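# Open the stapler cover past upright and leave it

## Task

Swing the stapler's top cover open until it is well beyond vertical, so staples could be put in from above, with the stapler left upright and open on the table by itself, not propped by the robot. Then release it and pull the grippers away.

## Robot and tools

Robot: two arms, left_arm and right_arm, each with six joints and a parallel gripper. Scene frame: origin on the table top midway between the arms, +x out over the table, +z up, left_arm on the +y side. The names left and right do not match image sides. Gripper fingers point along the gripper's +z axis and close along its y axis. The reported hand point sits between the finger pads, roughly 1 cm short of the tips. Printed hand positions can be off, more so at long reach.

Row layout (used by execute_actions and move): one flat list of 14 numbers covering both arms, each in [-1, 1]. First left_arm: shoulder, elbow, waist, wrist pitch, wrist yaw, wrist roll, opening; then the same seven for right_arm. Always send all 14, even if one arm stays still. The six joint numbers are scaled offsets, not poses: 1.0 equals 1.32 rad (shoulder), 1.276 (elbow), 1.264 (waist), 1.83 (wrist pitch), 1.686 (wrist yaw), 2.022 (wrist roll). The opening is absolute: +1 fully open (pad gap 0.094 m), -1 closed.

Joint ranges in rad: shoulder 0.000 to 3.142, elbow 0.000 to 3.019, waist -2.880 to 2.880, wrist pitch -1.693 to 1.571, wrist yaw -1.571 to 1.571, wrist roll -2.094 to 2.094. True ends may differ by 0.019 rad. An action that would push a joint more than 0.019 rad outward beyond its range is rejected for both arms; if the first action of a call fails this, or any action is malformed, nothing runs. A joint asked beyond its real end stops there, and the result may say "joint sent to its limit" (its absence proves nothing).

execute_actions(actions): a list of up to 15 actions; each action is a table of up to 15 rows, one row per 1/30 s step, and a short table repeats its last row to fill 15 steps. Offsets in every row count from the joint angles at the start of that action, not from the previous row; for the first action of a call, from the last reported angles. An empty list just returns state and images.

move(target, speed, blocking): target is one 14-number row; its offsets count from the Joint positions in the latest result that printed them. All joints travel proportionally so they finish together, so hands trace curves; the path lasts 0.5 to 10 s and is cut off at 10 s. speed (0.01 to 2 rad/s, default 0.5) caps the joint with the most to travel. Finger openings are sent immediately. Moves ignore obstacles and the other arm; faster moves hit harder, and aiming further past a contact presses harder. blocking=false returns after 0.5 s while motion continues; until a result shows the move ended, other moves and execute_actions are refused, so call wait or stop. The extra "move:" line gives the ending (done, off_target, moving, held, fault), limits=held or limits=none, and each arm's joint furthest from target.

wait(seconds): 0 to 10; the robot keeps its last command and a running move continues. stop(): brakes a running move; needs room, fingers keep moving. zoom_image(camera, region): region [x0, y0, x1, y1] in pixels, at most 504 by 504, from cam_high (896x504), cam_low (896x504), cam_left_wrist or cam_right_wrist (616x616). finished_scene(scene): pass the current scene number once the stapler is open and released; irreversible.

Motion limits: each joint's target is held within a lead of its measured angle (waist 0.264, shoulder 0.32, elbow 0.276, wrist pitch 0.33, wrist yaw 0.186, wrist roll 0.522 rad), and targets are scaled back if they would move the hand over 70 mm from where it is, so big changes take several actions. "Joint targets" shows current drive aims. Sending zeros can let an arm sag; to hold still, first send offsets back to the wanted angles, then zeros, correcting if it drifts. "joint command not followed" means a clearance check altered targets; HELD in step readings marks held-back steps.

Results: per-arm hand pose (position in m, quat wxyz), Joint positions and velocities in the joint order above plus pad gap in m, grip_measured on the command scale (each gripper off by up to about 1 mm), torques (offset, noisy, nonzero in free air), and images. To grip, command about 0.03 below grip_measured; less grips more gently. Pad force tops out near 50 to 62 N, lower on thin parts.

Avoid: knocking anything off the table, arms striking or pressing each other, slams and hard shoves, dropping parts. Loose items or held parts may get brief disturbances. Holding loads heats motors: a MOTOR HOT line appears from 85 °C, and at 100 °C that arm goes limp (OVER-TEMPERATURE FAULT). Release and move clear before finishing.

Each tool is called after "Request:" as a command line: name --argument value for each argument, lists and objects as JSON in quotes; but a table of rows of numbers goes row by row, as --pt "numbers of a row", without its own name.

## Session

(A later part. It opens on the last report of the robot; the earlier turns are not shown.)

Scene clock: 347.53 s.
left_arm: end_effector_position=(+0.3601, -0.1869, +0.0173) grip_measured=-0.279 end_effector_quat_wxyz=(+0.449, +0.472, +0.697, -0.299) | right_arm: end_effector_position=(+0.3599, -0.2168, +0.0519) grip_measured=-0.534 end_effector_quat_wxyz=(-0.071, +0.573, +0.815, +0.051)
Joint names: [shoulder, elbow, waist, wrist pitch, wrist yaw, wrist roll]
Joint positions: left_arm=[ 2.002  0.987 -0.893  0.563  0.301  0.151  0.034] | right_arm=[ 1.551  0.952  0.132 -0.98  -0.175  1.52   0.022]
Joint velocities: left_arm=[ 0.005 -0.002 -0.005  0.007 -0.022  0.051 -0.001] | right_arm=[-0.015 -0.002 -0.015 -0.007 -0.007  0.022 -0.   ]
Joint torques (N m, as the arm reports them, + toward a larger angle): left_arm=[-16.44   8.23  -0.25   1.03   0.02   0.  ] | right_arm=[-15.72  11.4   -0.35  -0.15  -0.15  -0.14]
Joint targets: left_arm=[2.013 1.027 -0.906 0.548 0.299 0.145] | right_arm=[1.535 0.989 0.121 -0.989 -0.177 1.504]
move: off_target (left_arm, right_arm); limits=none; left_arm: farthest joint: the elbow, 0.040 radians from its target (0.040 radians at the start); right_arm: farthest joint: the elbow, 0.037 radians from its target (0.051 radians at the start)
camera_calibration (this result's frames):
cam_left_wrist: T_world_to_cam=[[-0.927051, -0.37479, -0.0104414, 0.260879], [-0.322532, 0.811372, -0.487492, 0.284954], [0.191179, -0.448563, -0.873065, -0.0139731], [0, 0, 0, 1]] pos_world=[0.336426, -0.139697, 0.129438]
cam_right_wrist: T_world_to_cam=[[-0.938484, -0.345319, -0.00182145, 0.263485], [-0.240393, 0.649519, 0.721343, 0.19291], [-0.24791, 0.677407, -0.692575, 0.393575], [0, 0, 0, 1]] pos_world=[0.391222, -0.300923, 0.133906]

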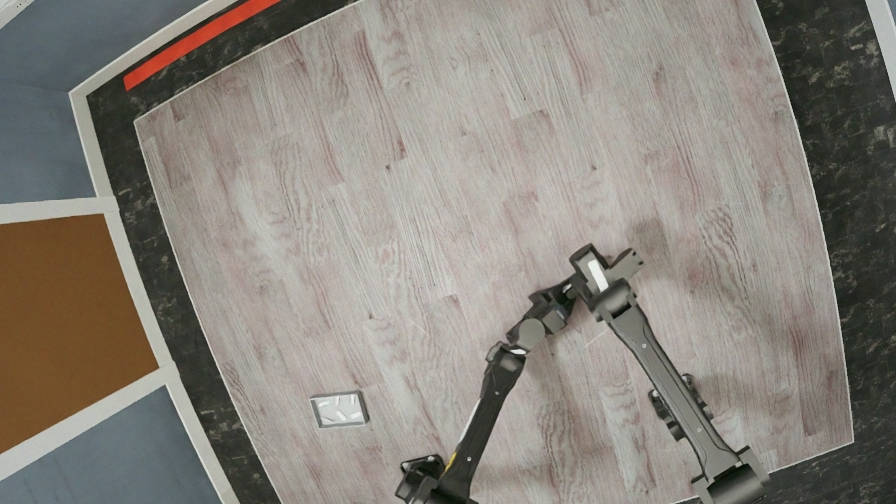

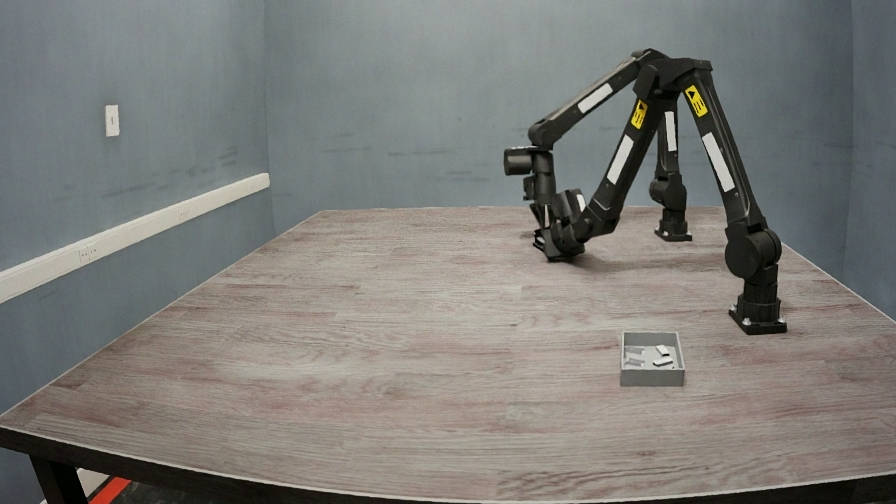

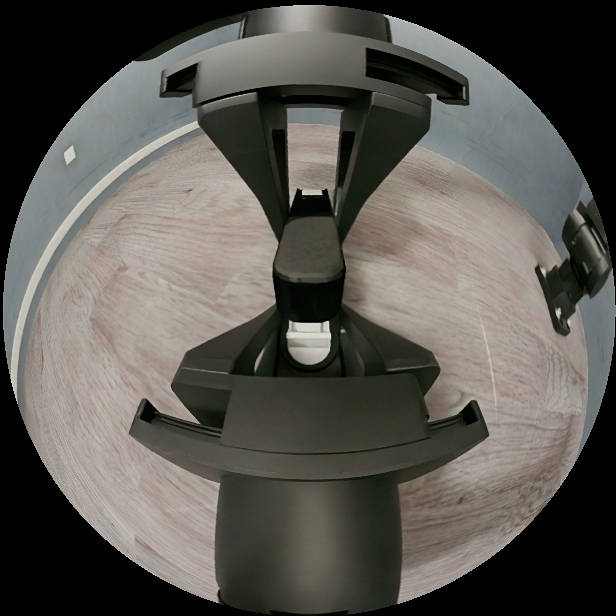

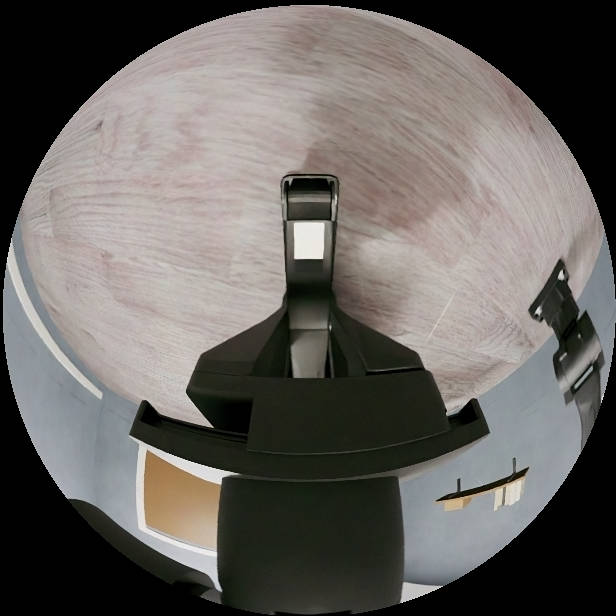

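Request:
execute_actions --actions '[]'

Scene clock: 358.17 s.
left_arm: end_effector_position=(+0.3601, -0.1869, +0.0173) grip_measured=-0.279 end_effector_quat_wxyz=(+0.449, +0.472, +0.697, -0.299) | right_arm: end_effector_position=(+0.3599, -0.2168, +0.0519) grip_measured=-0.534 end_effector_quat_wxyz=(-0.071, +0.573, +0.815, +0.051)
Joint names: [shoulder, elbow, waist, wrist pitch, wrist yaw, wrist roll]
Joint positions: left_arm=[ 2.002  0.987 -0.893  0.563  0.301  0.151  0.034] | right_arm=[ 1.551  0.952  0.132 -0.98  -0.175  1.52   0.022]
Joint velocities: left_arm=[ 0.005  0.002 -0.015  0.007  0.037 -0.007  0.   ] | right_arm=[-0.024 -0.007  0.005  0.002 -0.037 -0.051  0.001]
Joint torques (N m, as the arm reports them, + toward a larger angle): left_arm=[-16.47   8.23  -0.43   1.04   0.04   0.03] | right_arm=[-15.7   11.41  -0.31  -0.14  -0.15  -0.14]
Joint targets: left_arm=[2.013 1.027 -0.906 0.548 0.299 0.145] | right_arm=[1.535 0.989 0.121 -0.989 -0.177 1.504]
camera_calibration (this result's frames):
cam_left_wrist: T_world_to_cam=[[-0.927051, -0.37479, -0.0104414, 0.260879], [-0.322532, 0.811372, -0.487492, 0.284954], [0.191179, -0.448563, -0.873065, -0.0139731], [0, 0, 0, 1]] pos_world=[0.336426, -0.139697, 0.129438]
cam_right_wrist: T_world_to_cam=[[-0.938484, -0.345319, -0.00182145, 0.263485], [-0.240393, 0.649519, 0.721343, 0.19291], [-0.24791, 0.677407, -0.692575, 0.393575], [0, 0, 0, 1]] pos_world=[0.391222, -0.300923, 0.133906]

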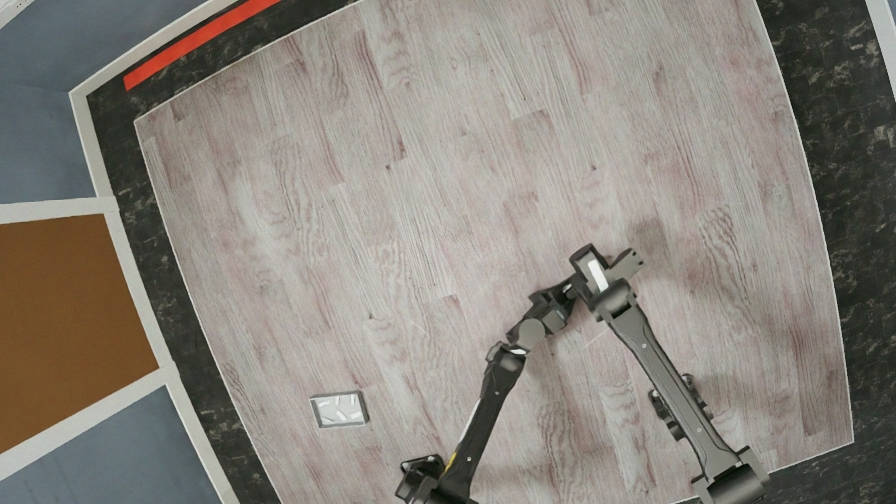

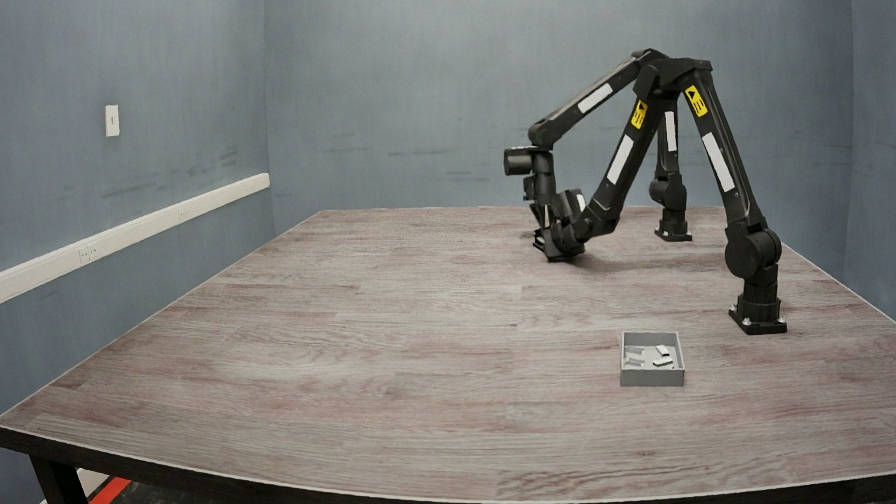

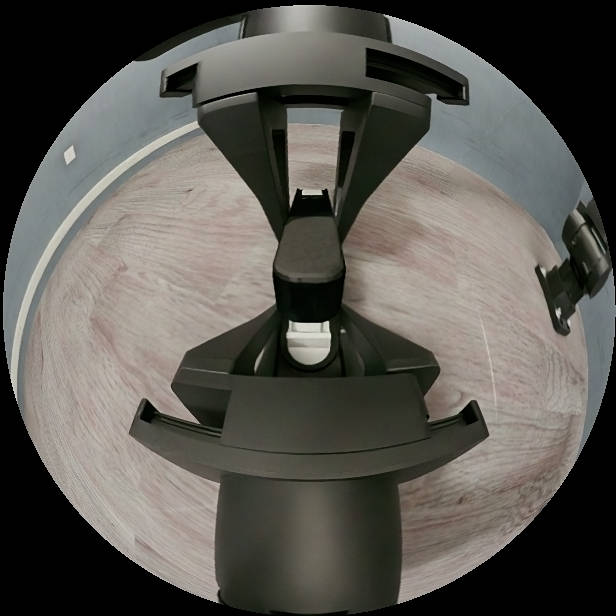

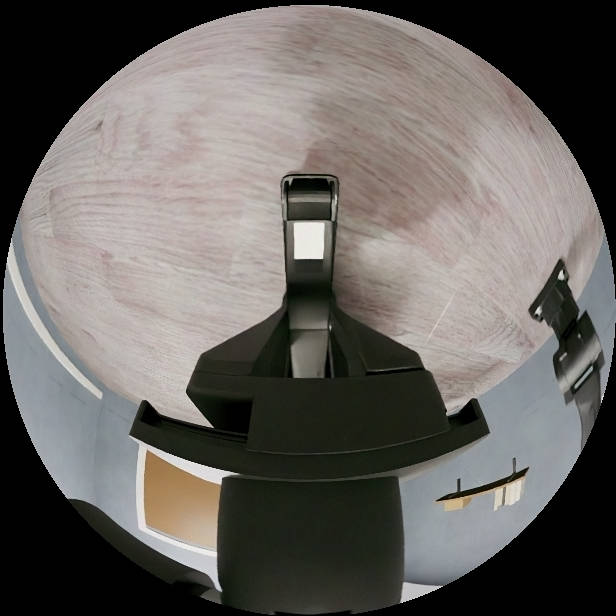

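Request:
move --target '[0.0083,0.0313,-0.0103,-0.0082,-0.0012,-0.003,-0.34, 0.0283,0.0458,-0.0744,-0.0331,-0.1029,-0.0544,-0.58]' --speed 0.12

Scene clock: 362.93 s.
left_arm: end_effector_position=(+0.3599, -0.1870, +0.0173) grip_measured=-0.279 end_effector_quat_wxyz=(+0.450, +0.473, +0.696, -0.299) | right_arm: end_effector_position=(+0.3609, -0.2207, +0.0628) grip_measured=-0.534 end_effector_quat_wxyz=(-0.142, +0.567, +0.805, +0.101)
Joint names: [shoulder, elbow, waist, wrist pitch, wrist yaw, wrist roll]
Joint positions: left_arm=[ 2.002  0.987 -0.894  0.563  0.3    0.153  0.034] | right_arm=[ 1.56   0.972  0.05  -1.03  -0.348  1.432  0.022]
Joint velocities: left_arm=[-0.015 -0.017 -0.015 -0.022 -0.051  0.022  0.001] | right_arm=[-0.005 -0.002 -0.005 -0.012 -0.022  0.037 -0.001]
Joint torques (N m, as the arm reports them, + toward a larger angle): left_arm=[-16.42   8.25  -0.49   1.13   0.03   0.  ] | right_arm=[-11.87  11.56  -0.27  -0.24  -0.24  -0.2 ]
Joint targets: left_arm=[2.013 1.027 -0.907 0.548 0.299 0.146] | right_arm=[1.589 1.011 0.038 -1.040 -0.349 1.410]
move: off_target (left_arm, right_arm); limits=none; left_arm: farthest joint: the elbow, 0.040 radians from its target (0.040 radians at the start); right_arm: farthest joint: the elbow, 0.039 radians from its target (0.058 radians at the start)
camera_calibration (this result's frames):
cam_left_wrist: T_world_to_cam=[[-0.927344, -0.374007, -0.012332, 0.260985], [-0.321012, 0.812014, -0.487427, 0.284575], [0.192315, -0.448054, -0.873076, -0.0143217], [0, 0, 0, 1]] pos_world=[0.336129, -0.139886, 0.129424]
cam_right_wrist: T_world_to_cam=[[-0.939231, -0.34327, -0.00324892, 0.264], [-0.193354, 0.521174, 0.83126, 0.135578], [-0.283653, 0.781373, -0.555875, 0.431253], [0, 0, 0, 1]] pos_world=[0.396498, -0.317006, 0.127879]

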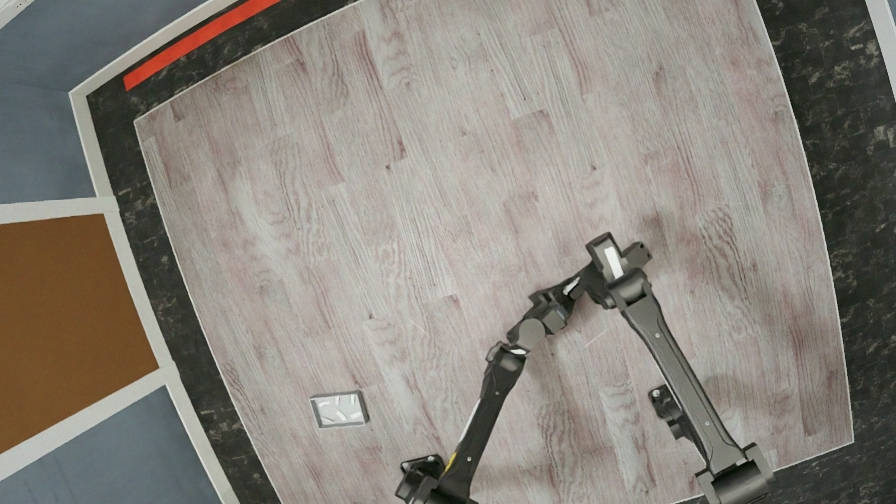

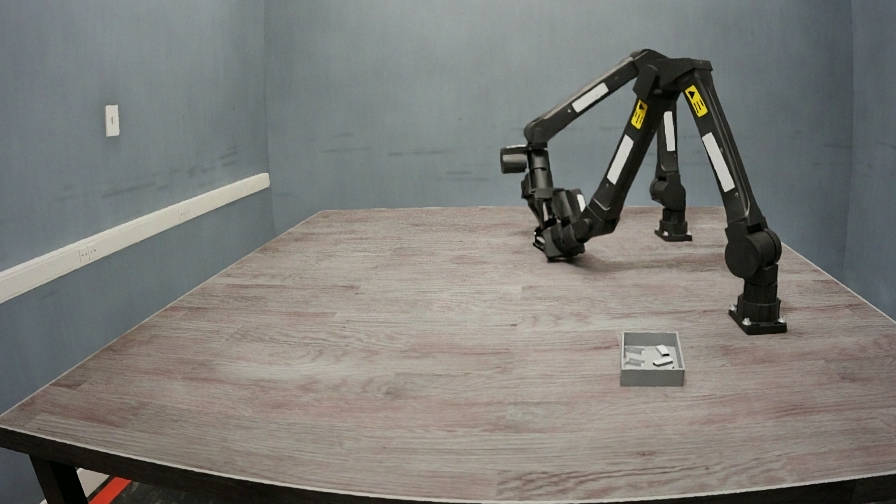

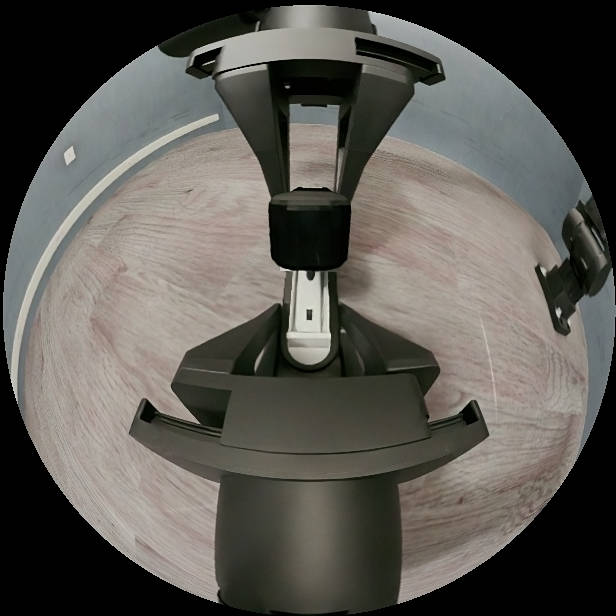

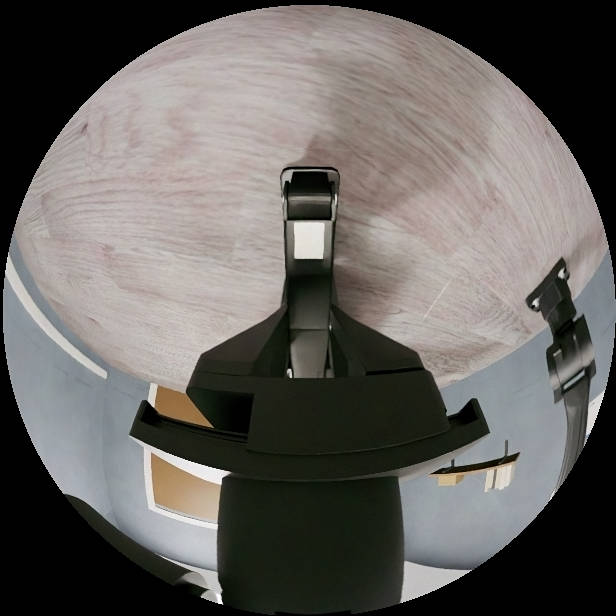

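Request:
zoom_image --camera "cam_left_wrist" --region '[208, 160, 408, 400]'

Request:
zoom_image --camera "cam_low" --region '[480, 130, 640, 280]'

Region (208, 160, 408, 400) of cam_left_wrist's 616x616 image, scaled by 2.100, with more detail than that image has.

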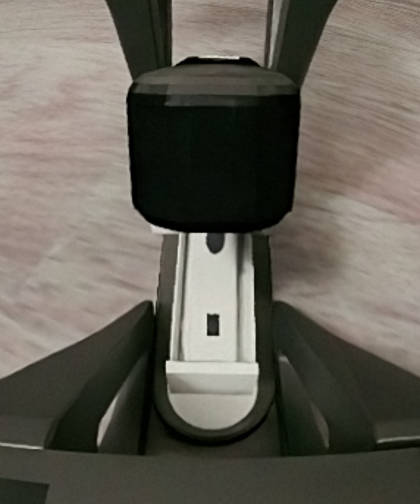

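Region (480, 130, 640, 280) of cam_low's 896x504 image, scaled by 3.150, with more detail than that image has; it fills the top 472 rows of this view, and the rest is white.

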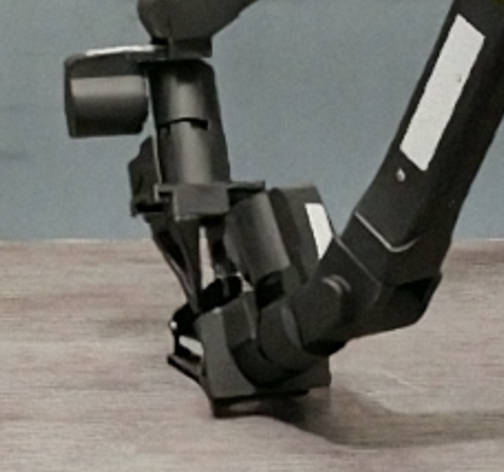

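Request:
move --target '[0.0083,0.0313,-0.0103,-0.0082,-0.0006,-0.0035,-0.34, 0.0484,0.0534,-0.0755,-0.0449,-0.0970,-0.0671,-0.58]' --speed 0.15

Scene clock: 370.97 s.
left_arm: end_effector_position=(+0.3588, -0.1878, +0.0174) grip_measured=-0.279 end_effector_quat_wxyz=(+0.449, +0.475, +0.695, -0.299) | right_arm: end_effector_position=(+0.3615, -0.2269, +0.0727) grip_measured=-0.534 end_effector_quat_wxyz=(-0.215, +0.557, +0.788, +0.149)
Joint names: [shoulder, elbow, waist, wrist pitch, wrist yaw, wrist roll]
Joint positions: left_arm=[ 2.002  0.987 -0.895  0.563  0.303  0.156  0.034] | right_arm=[ 1.591  0.999 -0.033 -1.106 -0.515  1.326  0.022]
Joint velocities: left_arm=[-0.015 -0.007 -0.005 -0.017 -0.007 -0.022 -0.001] | right_arm=[-0.015  0.017 -0.015 -0.002  0.081 -0.022 -0.   ]
Joint torques (N m, as the arm reports them, + toward a larger angle): left_arm=[-16.42   8.3   -0.27   1.04  -0.04  -0.01] | right_arm=[-12.04  11.57  -0.43  -0.23  -0.22  -0.29]
Joint targets: left_arm=[2.013 1.027 -0.907 0.548 0.299 0.146] | right_arm=[1.623 1.040 -0.046 -1.112 -0.511 1.296]
move: off_target (left_arm, right_arm); limits=none; left_arm: farthest joint: the elbow, 0.040 radians from its target (0.040 radians at the start); right_arm: farthest joint: the elbow, 0.041 radians from its target (0.069 radians at the start)
camera_calibration (this result's frames):
cam_left_wrist: T_world_to_cam=[[-0.929126, -0.369493, -0.0141617, 0.261141], [-0.316177, 0.813749, -0.487693, 0.283449], [0.191723, -0.44865, -0.8729, -0.0143019], [0, 0, 0, 1]] pos_world=[0.334995, -0.140583, 0.12945]
cam_right_wrist: T_world_to_cam=[[-0.939865, -0.341544, 0.00127095, 0.262754], [-0.135539, 0.376389, 0.916493, 0.0707762], [-0.313501, 0.861208, -0.400048, 0.459343], [0, 0, 0, 1]] pos_world=[0.400551, -0.332487, 0.118559]

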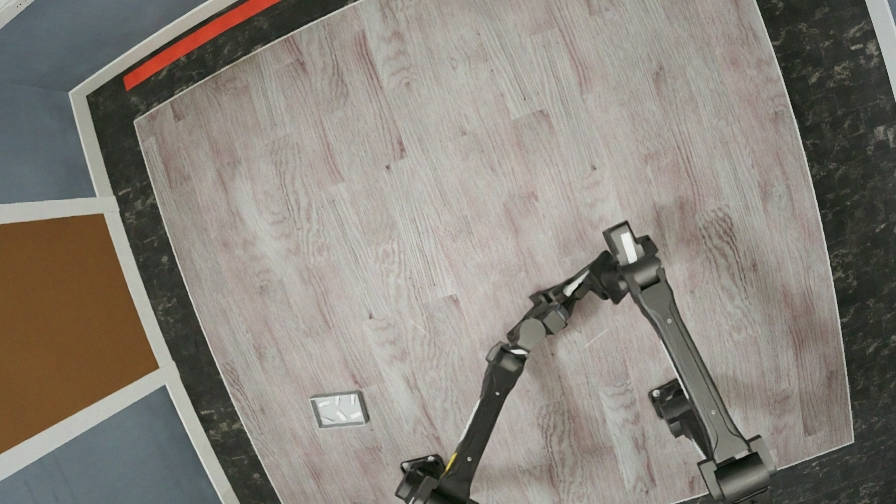

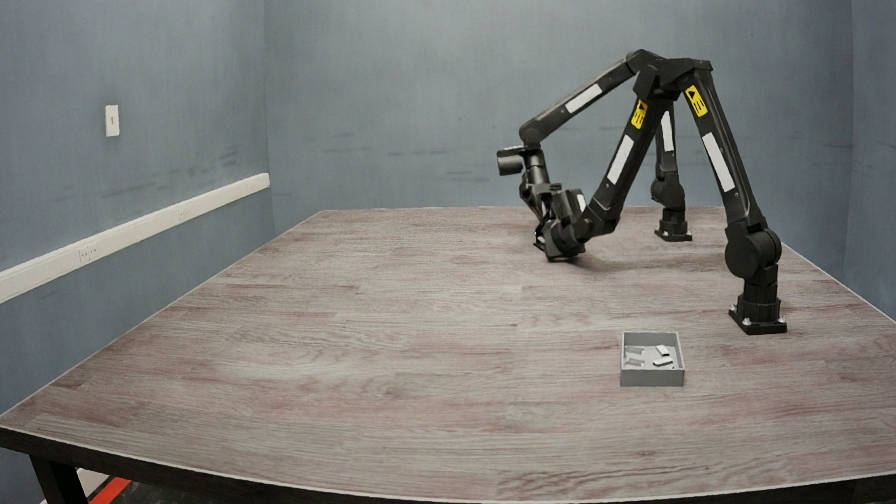

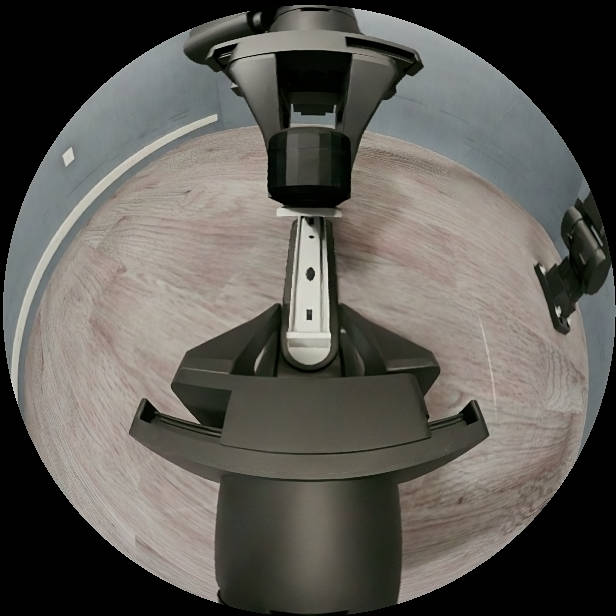

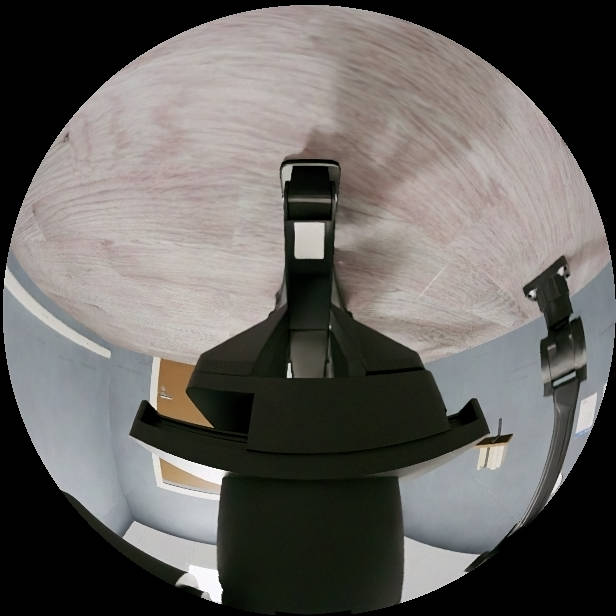

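Request:
move --target '[0.0083,0.0313,-0.0095,-0.0082,-0.0024,-0.005,-0.34, 0.0967,0.0802,-0.0983,-0.0879,-0.1287,-0.1174,-0.58]' --speed 0.15

Scene clock: 375.57 s.
left_arm: end_effector_position=(+0.3578, -0.1884, +0.0174) grip_measured=-0.279 end_effector_quat_wxyz=(+0.449, +0.475, +0.695, -0.300) | right_arm: end_effector_position=(+0.3646, -0.2381, +0.0853) grip_measured=-0.534 end_effector_quat_wxyz=(-0.319, +0.533, +0.753, +0.218)
Joint names: [shoulder, elbow, waist, wrist pitch, wrist yaw, wrist roll]
Joint positions: left_arm=[ 2.002  0.987 -0.897  0.563  0.303  0.154  0.034] | right_arm=[ 1.682  1.057 -0.144 -1.27  -0.737  1.125  0.022]
Joint velocities: left_arm=[-0.005 -0.007  0.005  0.002  0.037 -0.022 -0.001] | right_arm=[-0.015 -0.012  0.005  0.007  0.007  0.007  0.001]
Joint torques (N m, as the arm reports them, + toward a larger angle): left_arm=[-16.23   8.21  -0.18   0.98  -0.13  -0.01] | right_arm=[-12.62  11.29  -0.47  -0.21  -0.27  -0.36]
Joint targets: left_arm=[2.013 1.027 -0.907 0.548 0.299 0.146] | right_arm=[1.719 1.101 -0.158 -1.267 -0.732 1.089]
move: off_target (left_arm, right_arm); limits=none; left_arm: farthest joint: the elbow, 0.040 radians from its target (0.040 radians at the start); right_arm: farthest joint: the elbow, 0.044 radians from its target (0.103 radians at the start)
camera_calibration (this result's frames):
cam_left_wrist: T_world_to_cam=[[-0.929563, -0.368486, -0.0114206, 0.260338], [-0.316504, 0.813548, -0.487817, 0.28378], [0.189045, -0.449842, -0.872871, -0.0136707], [0, 0, 0, 1]] pos_world=[0.334402, -0.141087, 0.129473]
cam_right_wrist: T_world_to_cam=[[-0.939766, -0.341756, 0.00656908, 0.261262], [-0.0442518, 0.140696, 0.989063, -0.0317099], [-0.338942, 0.929197, -0.147344, 0.47897], [0, 0, 0, 1]] pos_world=[0.406465, -0.351309, 0.10022]

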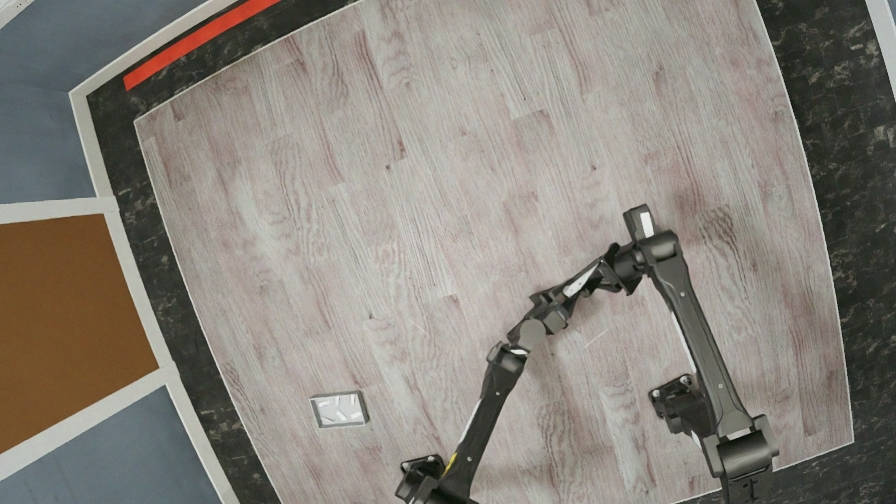

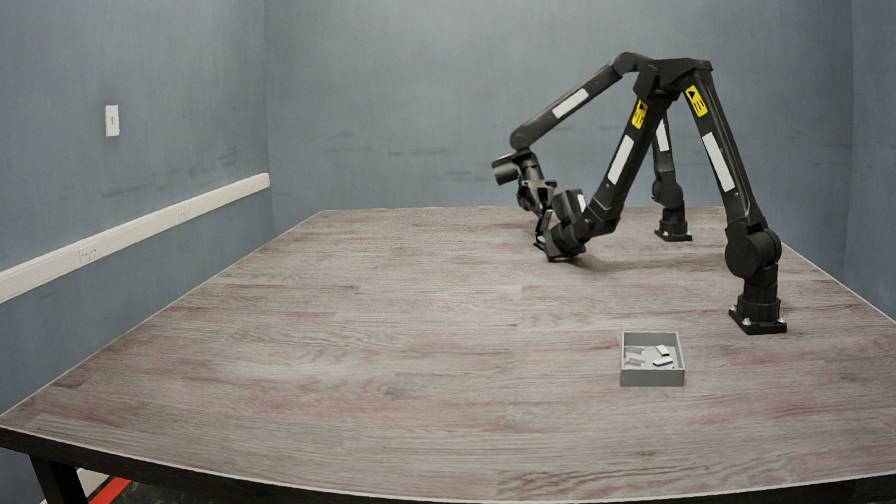

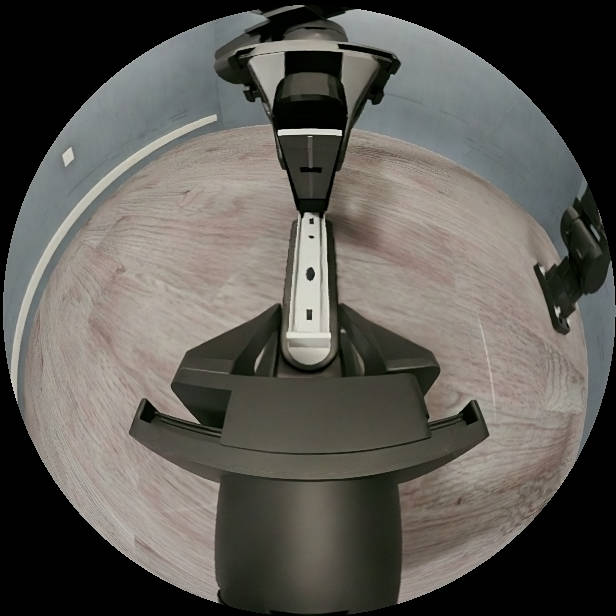

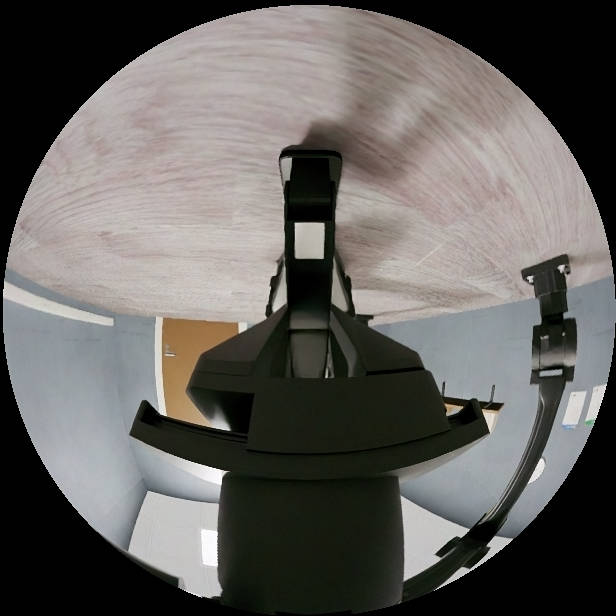

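Request:
move --target '[0.0083,0.0313,-0.008,-0.0082,-0.0024,-0.004,-0.34, 0.1380,0.0980,-0.0825,-0.1241,-0.1002,-0.1591,-0.58]' --speed 0.18

Scene clock: 380.67 s.
left_arm: end_effector_position=(+0.3573, -0.1888, +0.0174) grip_measured=-0.279 end_effector_quat_wxyz=(+0.448, +0.474, +0.695, -0.301) | right_arm: end_effector_position=(+0.3693, -0.2515, +0.0948) grip_measured=-0.534 end_effector_quat_wxyz=(-0.414, +0.500, +0.706, +0.282)
Joint names: [shoulder, elbow, waist, wrist pitch, wrist yaw, wrist roll]
Joint positions: left_arm=[ 2.002  0.987 -0.898  0.563  0.304  0.151  0.034] | right_arm=[ 1.817  1.134 -0.233 -1.514 -0.91   0.847  0.022]
Joint velocities: left_arm=[ 0.005  0.012 -0.005  0.007 -0.066 -0.007 -0.001] | right_arm=[ 0.015  0.007 -0.005 -0.007  0.051 -0.095  0.   ]
Joint torques (N m, as the arm reports them, + toward a larger angle): left_arm=[-16.45   8.23  -0.26   1.06  -0.13   0.02] | right_arm=[-13.26  10.88  -0.59  -0.09  -0.35  -0.43]
Joint targets: left_arm=[2.013 1.027 -0.907 0.548 0.299 0.146] | right_arm=[1.864 1.182 -0.248 -1.496 -0.906 0.804]
move: off_target (left_arm, right_arm); limits=none; left_arm: farthest joint: the elbow, 0.040 radians from its target (0.040 radians at the start); right_arm: farthest joint: the elbow, 0.048 radians from its target (0.125 radians at the start)
camera_calibration (this result's frames):
cam_left_wrist: T_world_to_cam=[[-0.929768, -0.368036, -0.00902594, 0.259839], [-0.317166, 0.81322, -0.487933, 0.284089], [0.186917, -0.450801, -0.872835, -0.0131381], [0, 0, 0, 1]] pos_world=[0.334149, -0.14132, 0.129494]
cam_right_wrist: T_world_to_cam=[[-0.938891, -0.344088, 0.00933864, 0.259906], [0.0465884, -0.100149, 0.993881, -0.133664], [-0.341047, 0.933581, 0.110059, 0.471831], [0, 0, 0, 1]] pos_world=[0.411167, -0.364448, 0.0784896]

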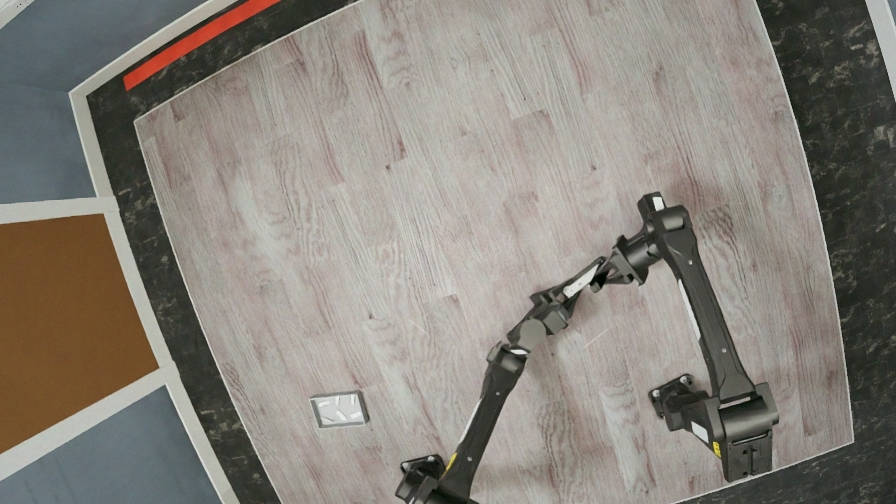

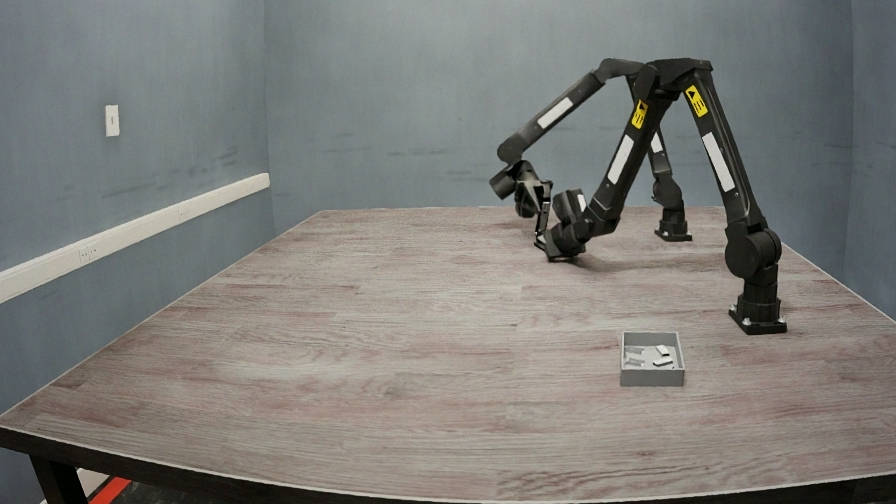

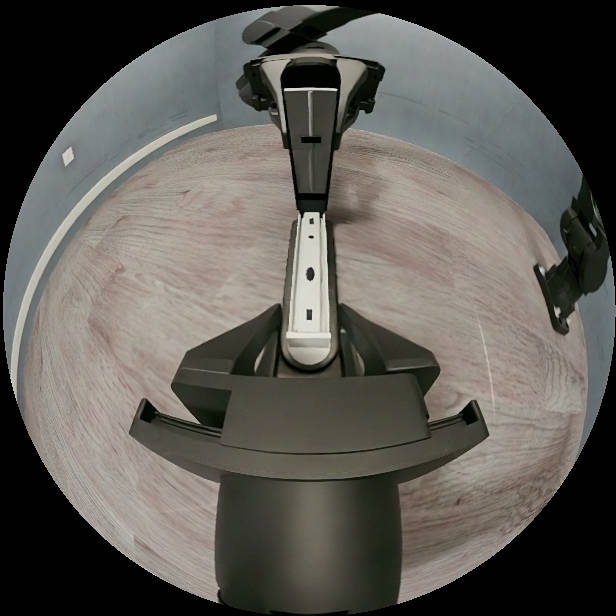

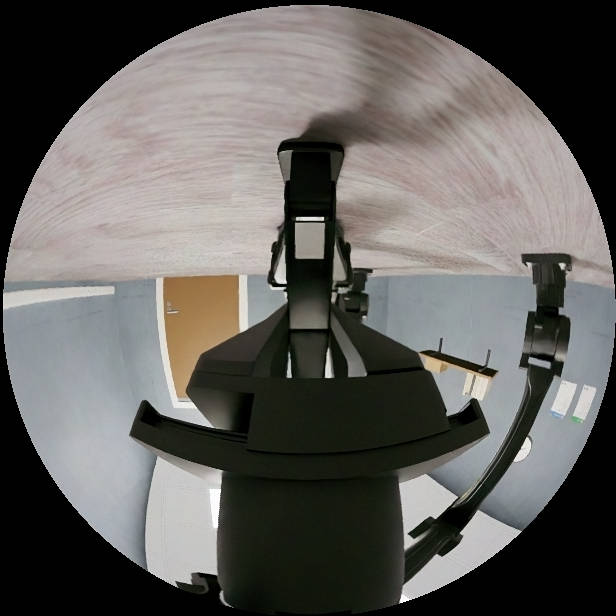

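Request:
move --target '[-0.0561,0.0345,-0.0063,0.030,0.0077,-0.0198,-0.05, 0.0227,0.0329,-0.0079,0.0055,0.0018,-0.0099,-0.58]' --speed 0.1

Scene clock: 446.30 s.
left_arm: end_effector_position=(+0.3610, -0.1957, +0.0609) grip_measured=-0.052 end_effector_quat_wxyz=(+0.477, +0.461, +0.676, -0.321) | right_arm: end_effector_position=(+0.3692, -0.2514, +0.0950) grip_measured=-0.534 end_effector_quat_wxyz=(-0.415, +0.501, +0.705, +0.282)
Joint names: [shoulder, elbow, waist, wrist pitch, wrist yaw, wrist roll]
Joint positions: left_arm=[ 1.945  0.987 -0.898  0.594  0.315  0.123  0.045] | right_arm=[ 1.817  1.134 -0.233 -1.516 -0.911  0.848  0.022]
Joint velocities: left_arm=[-0.005  0.007 -0.005  0.037 -0.037  0.037 -0.   ] | right_arm=[-0.015  0.002  0.005 -0.012 -0.051 -0.022  0.   ]
Joint torques (N m, as the arm reports them, + toward a larger angle): left_arm=[-18.57   8.83  -0.06   2.42   0.2    0.  ] | right_arm=[-14.73  10.3   -0.16  -0.31  -0.39  -0.19]
Joint targets: left_arm=[1.928 1.031 -0.906 0.618 0.317 0.111] | right_arm=[1.847 1.176 -0.243 -1.504 -0.907 0.827]
move: off_target (left_arm, right_arm); limits=none; left_arm: farthest joint: the elbow, 0.044 radians from its target (0.044 radians at the start); right_arm: farthest joint: the elbow, 0.042 radians from its target (0.042 radians at the start)
camera_calibration (this result's frames):
cam_left_wrist: T_world_to_cam=[[-0.929189, -0.36952, -0.00799392, 0.260549], [-0.302078, 0.771708, -0.559657, 0.302864], [0.212973, -0.517612, -0.828686, -0.00414852], [0, 0, 0, 1]] pos_world=[0.334471, -0.139592, 0.168145]
cam_right_wrist: T_world_to_cam=[[-0.939015, -0.343703, 0.0109347, 0.259737], [0.0483461, -0.100468, 0.993765, -0.13457], [-0.340461, 0.933689, 0.110958, 0.471419], [0, 0, 0, 1]] pos_world=[0.410903, -0.364407, 0.0785828]

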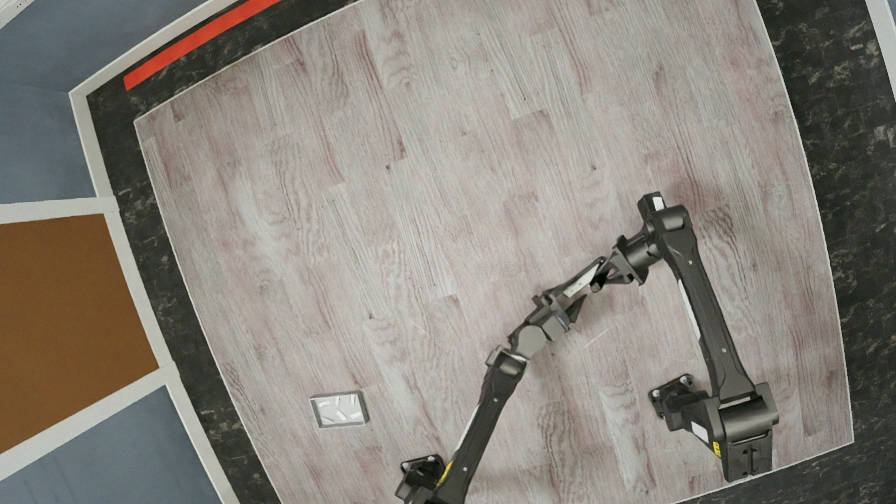

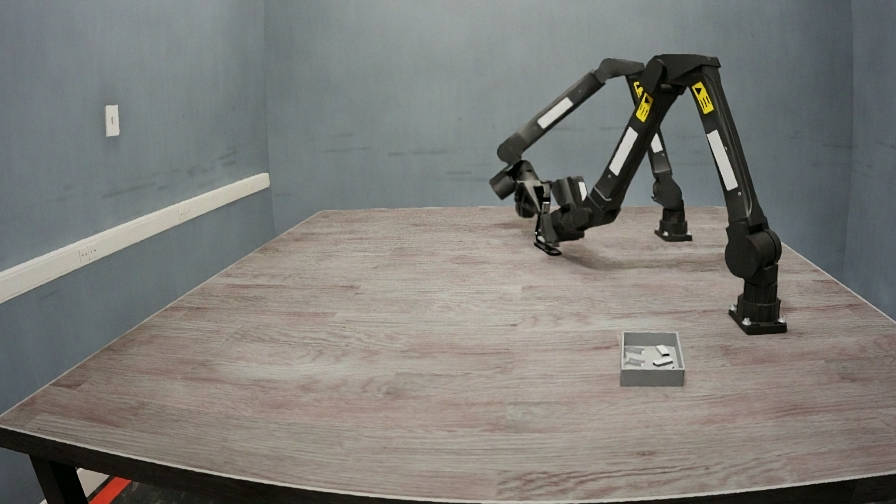

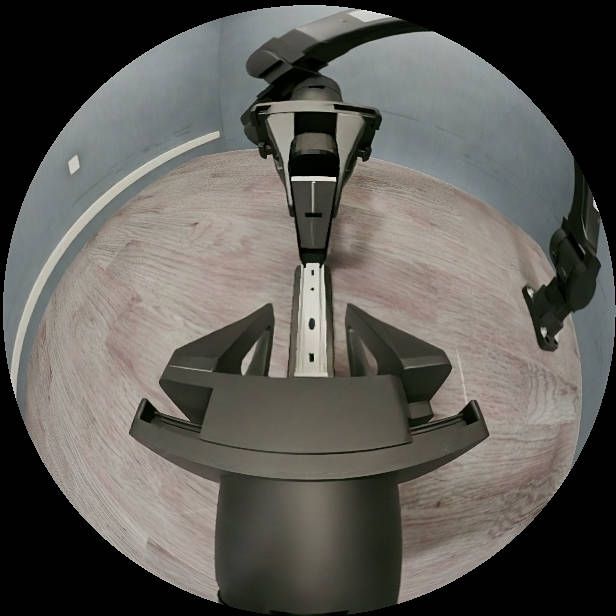

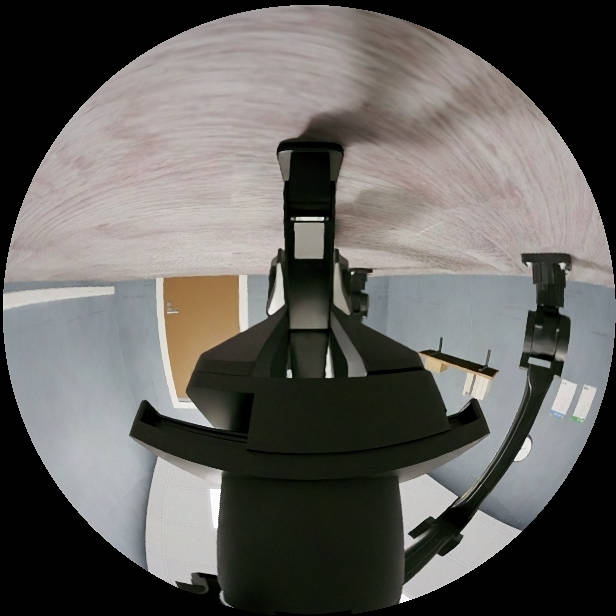

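Request:
move --target '[-0.0592,0.0345,-0.0095,0.0281,0.0065,-0.0223,-1, 0.0227,0.0329,-0.0079,0.0066,0.0024,-0.0104,-0.58]' --speed 0.1

Scene clock: 472.80 s.
left_arm: end_effector_position=(+0.3628, -0.1999, +0.1060) grip_measured=-0.988 end_effector_quat_wxyz=(+0.504, +0.445, +0.657, -0.341) | right_arm: end_effector_position=(+0.3691, -0.2514, +0.0951) grip_measured=-0.534 end_effector_quat_wxyz=(-0.415, +0.501, +0.705, +0.282)
Joint names: [shoulder, elbow, waist, wrist pitch, wrist yaw, wrist roll]
Joint positions: left_arm=[ 1.885  0.987 -0.898  0.62   0.324  0.09   0.001] | right_arm=[ 1.817  1.134 -0.233 -1.516 -0.911  0.847  0.022]
Joint velocities: left_arm=[-0.005  0.002 -0.005  0.007  0.022 -0.037 -0.001] | right_arm=[-0.015 -0.002 -0.005  0.012 -0.007  0.051 -0.001]
Joint torques (N m, as the arm reports them, + toward a larger angle): left_arm=[-18.64   9.27  -0.37   2.38   0.2   -0.08] | right_arm=[-14.72  10.32  -0.23  -0.31  -0.37  -0.19]
Joint targets: left_arm=[1.867 1.031 -0.910 0.645 0.326 0.078] | right_arm=[1.847 1.176 -0.243 -1.504 -0.907 0.827]
move: off_target (left_arm, right_arm); limits=none; left_arm: farthest joint: the elbow, 0.044 radians from its target (0.044 radians at the start); right_arm: farthest joint: the elbow, 0.042 radians from its target (0.042 radians at the start)
camera_calibration (this result's frames):
cam_left_wrist: T_world_to_cam=[[-0.928456, -0.371435, -0.00241182, 0.259773], [-0.288105, 0.724229, -0.626488, 0.324438], [0.234446, -0.580972, -0.779427, 0.00493663], [0, 0, 0, 1]] pos_world=[0.333503, -0.135611, 0.207731]
cam_right_wrist: T_world_to_cam=[[-0.938949, -0.343882, 0.0109514, 0.259615], [0.0484347, -0.100601, 0.993747, -0.134671], [-0.34063, 0.933608, 0.111115, 0.47142], [0, 0, 0, 1]] pos_world=[0.410868, -0.364392, 0.078604]

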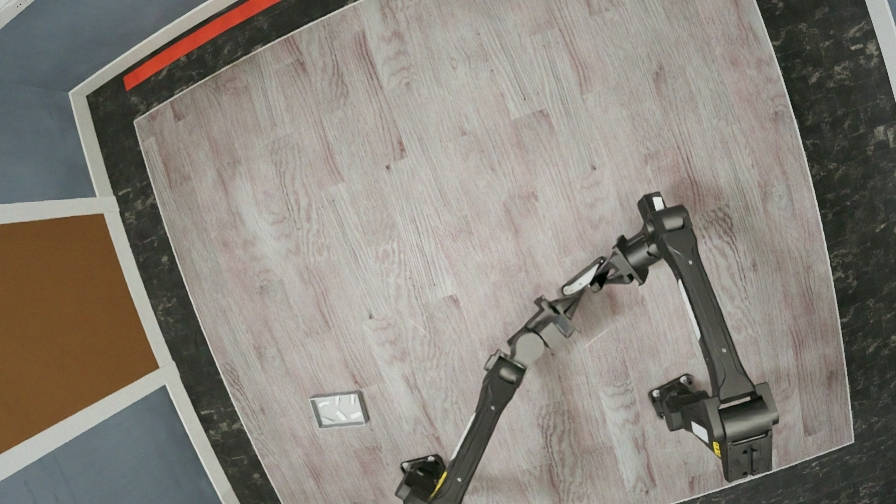

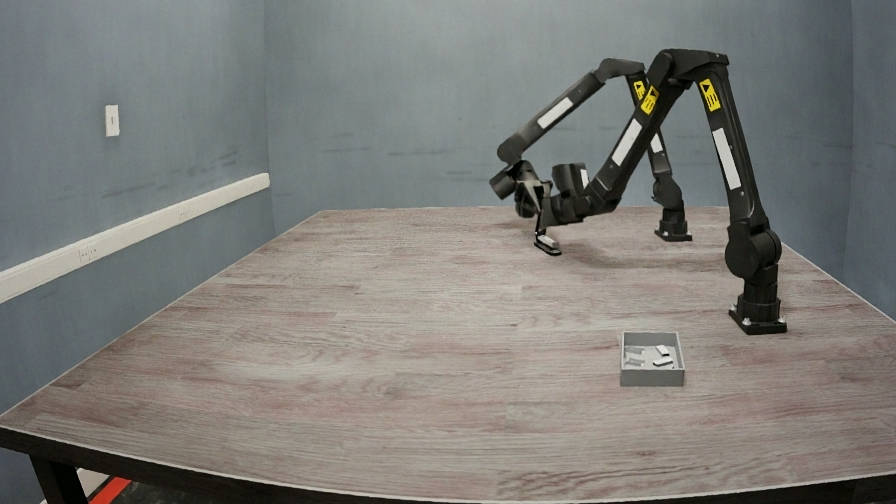

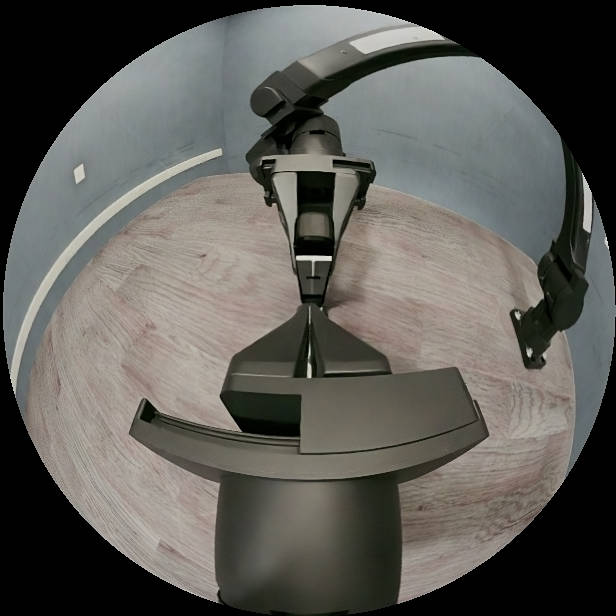

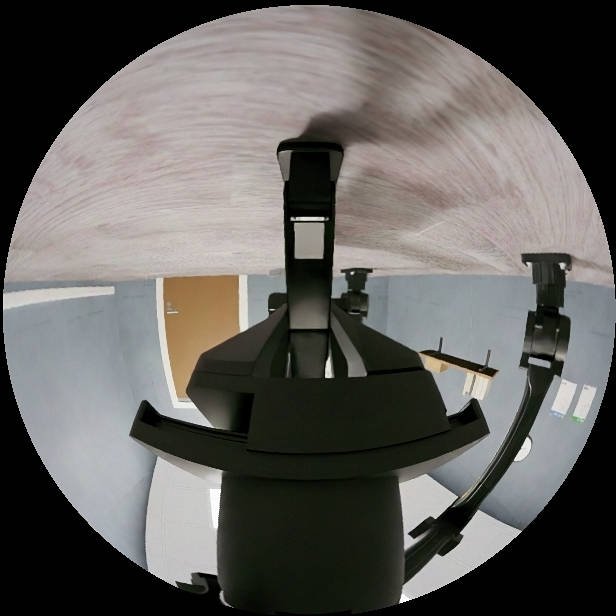

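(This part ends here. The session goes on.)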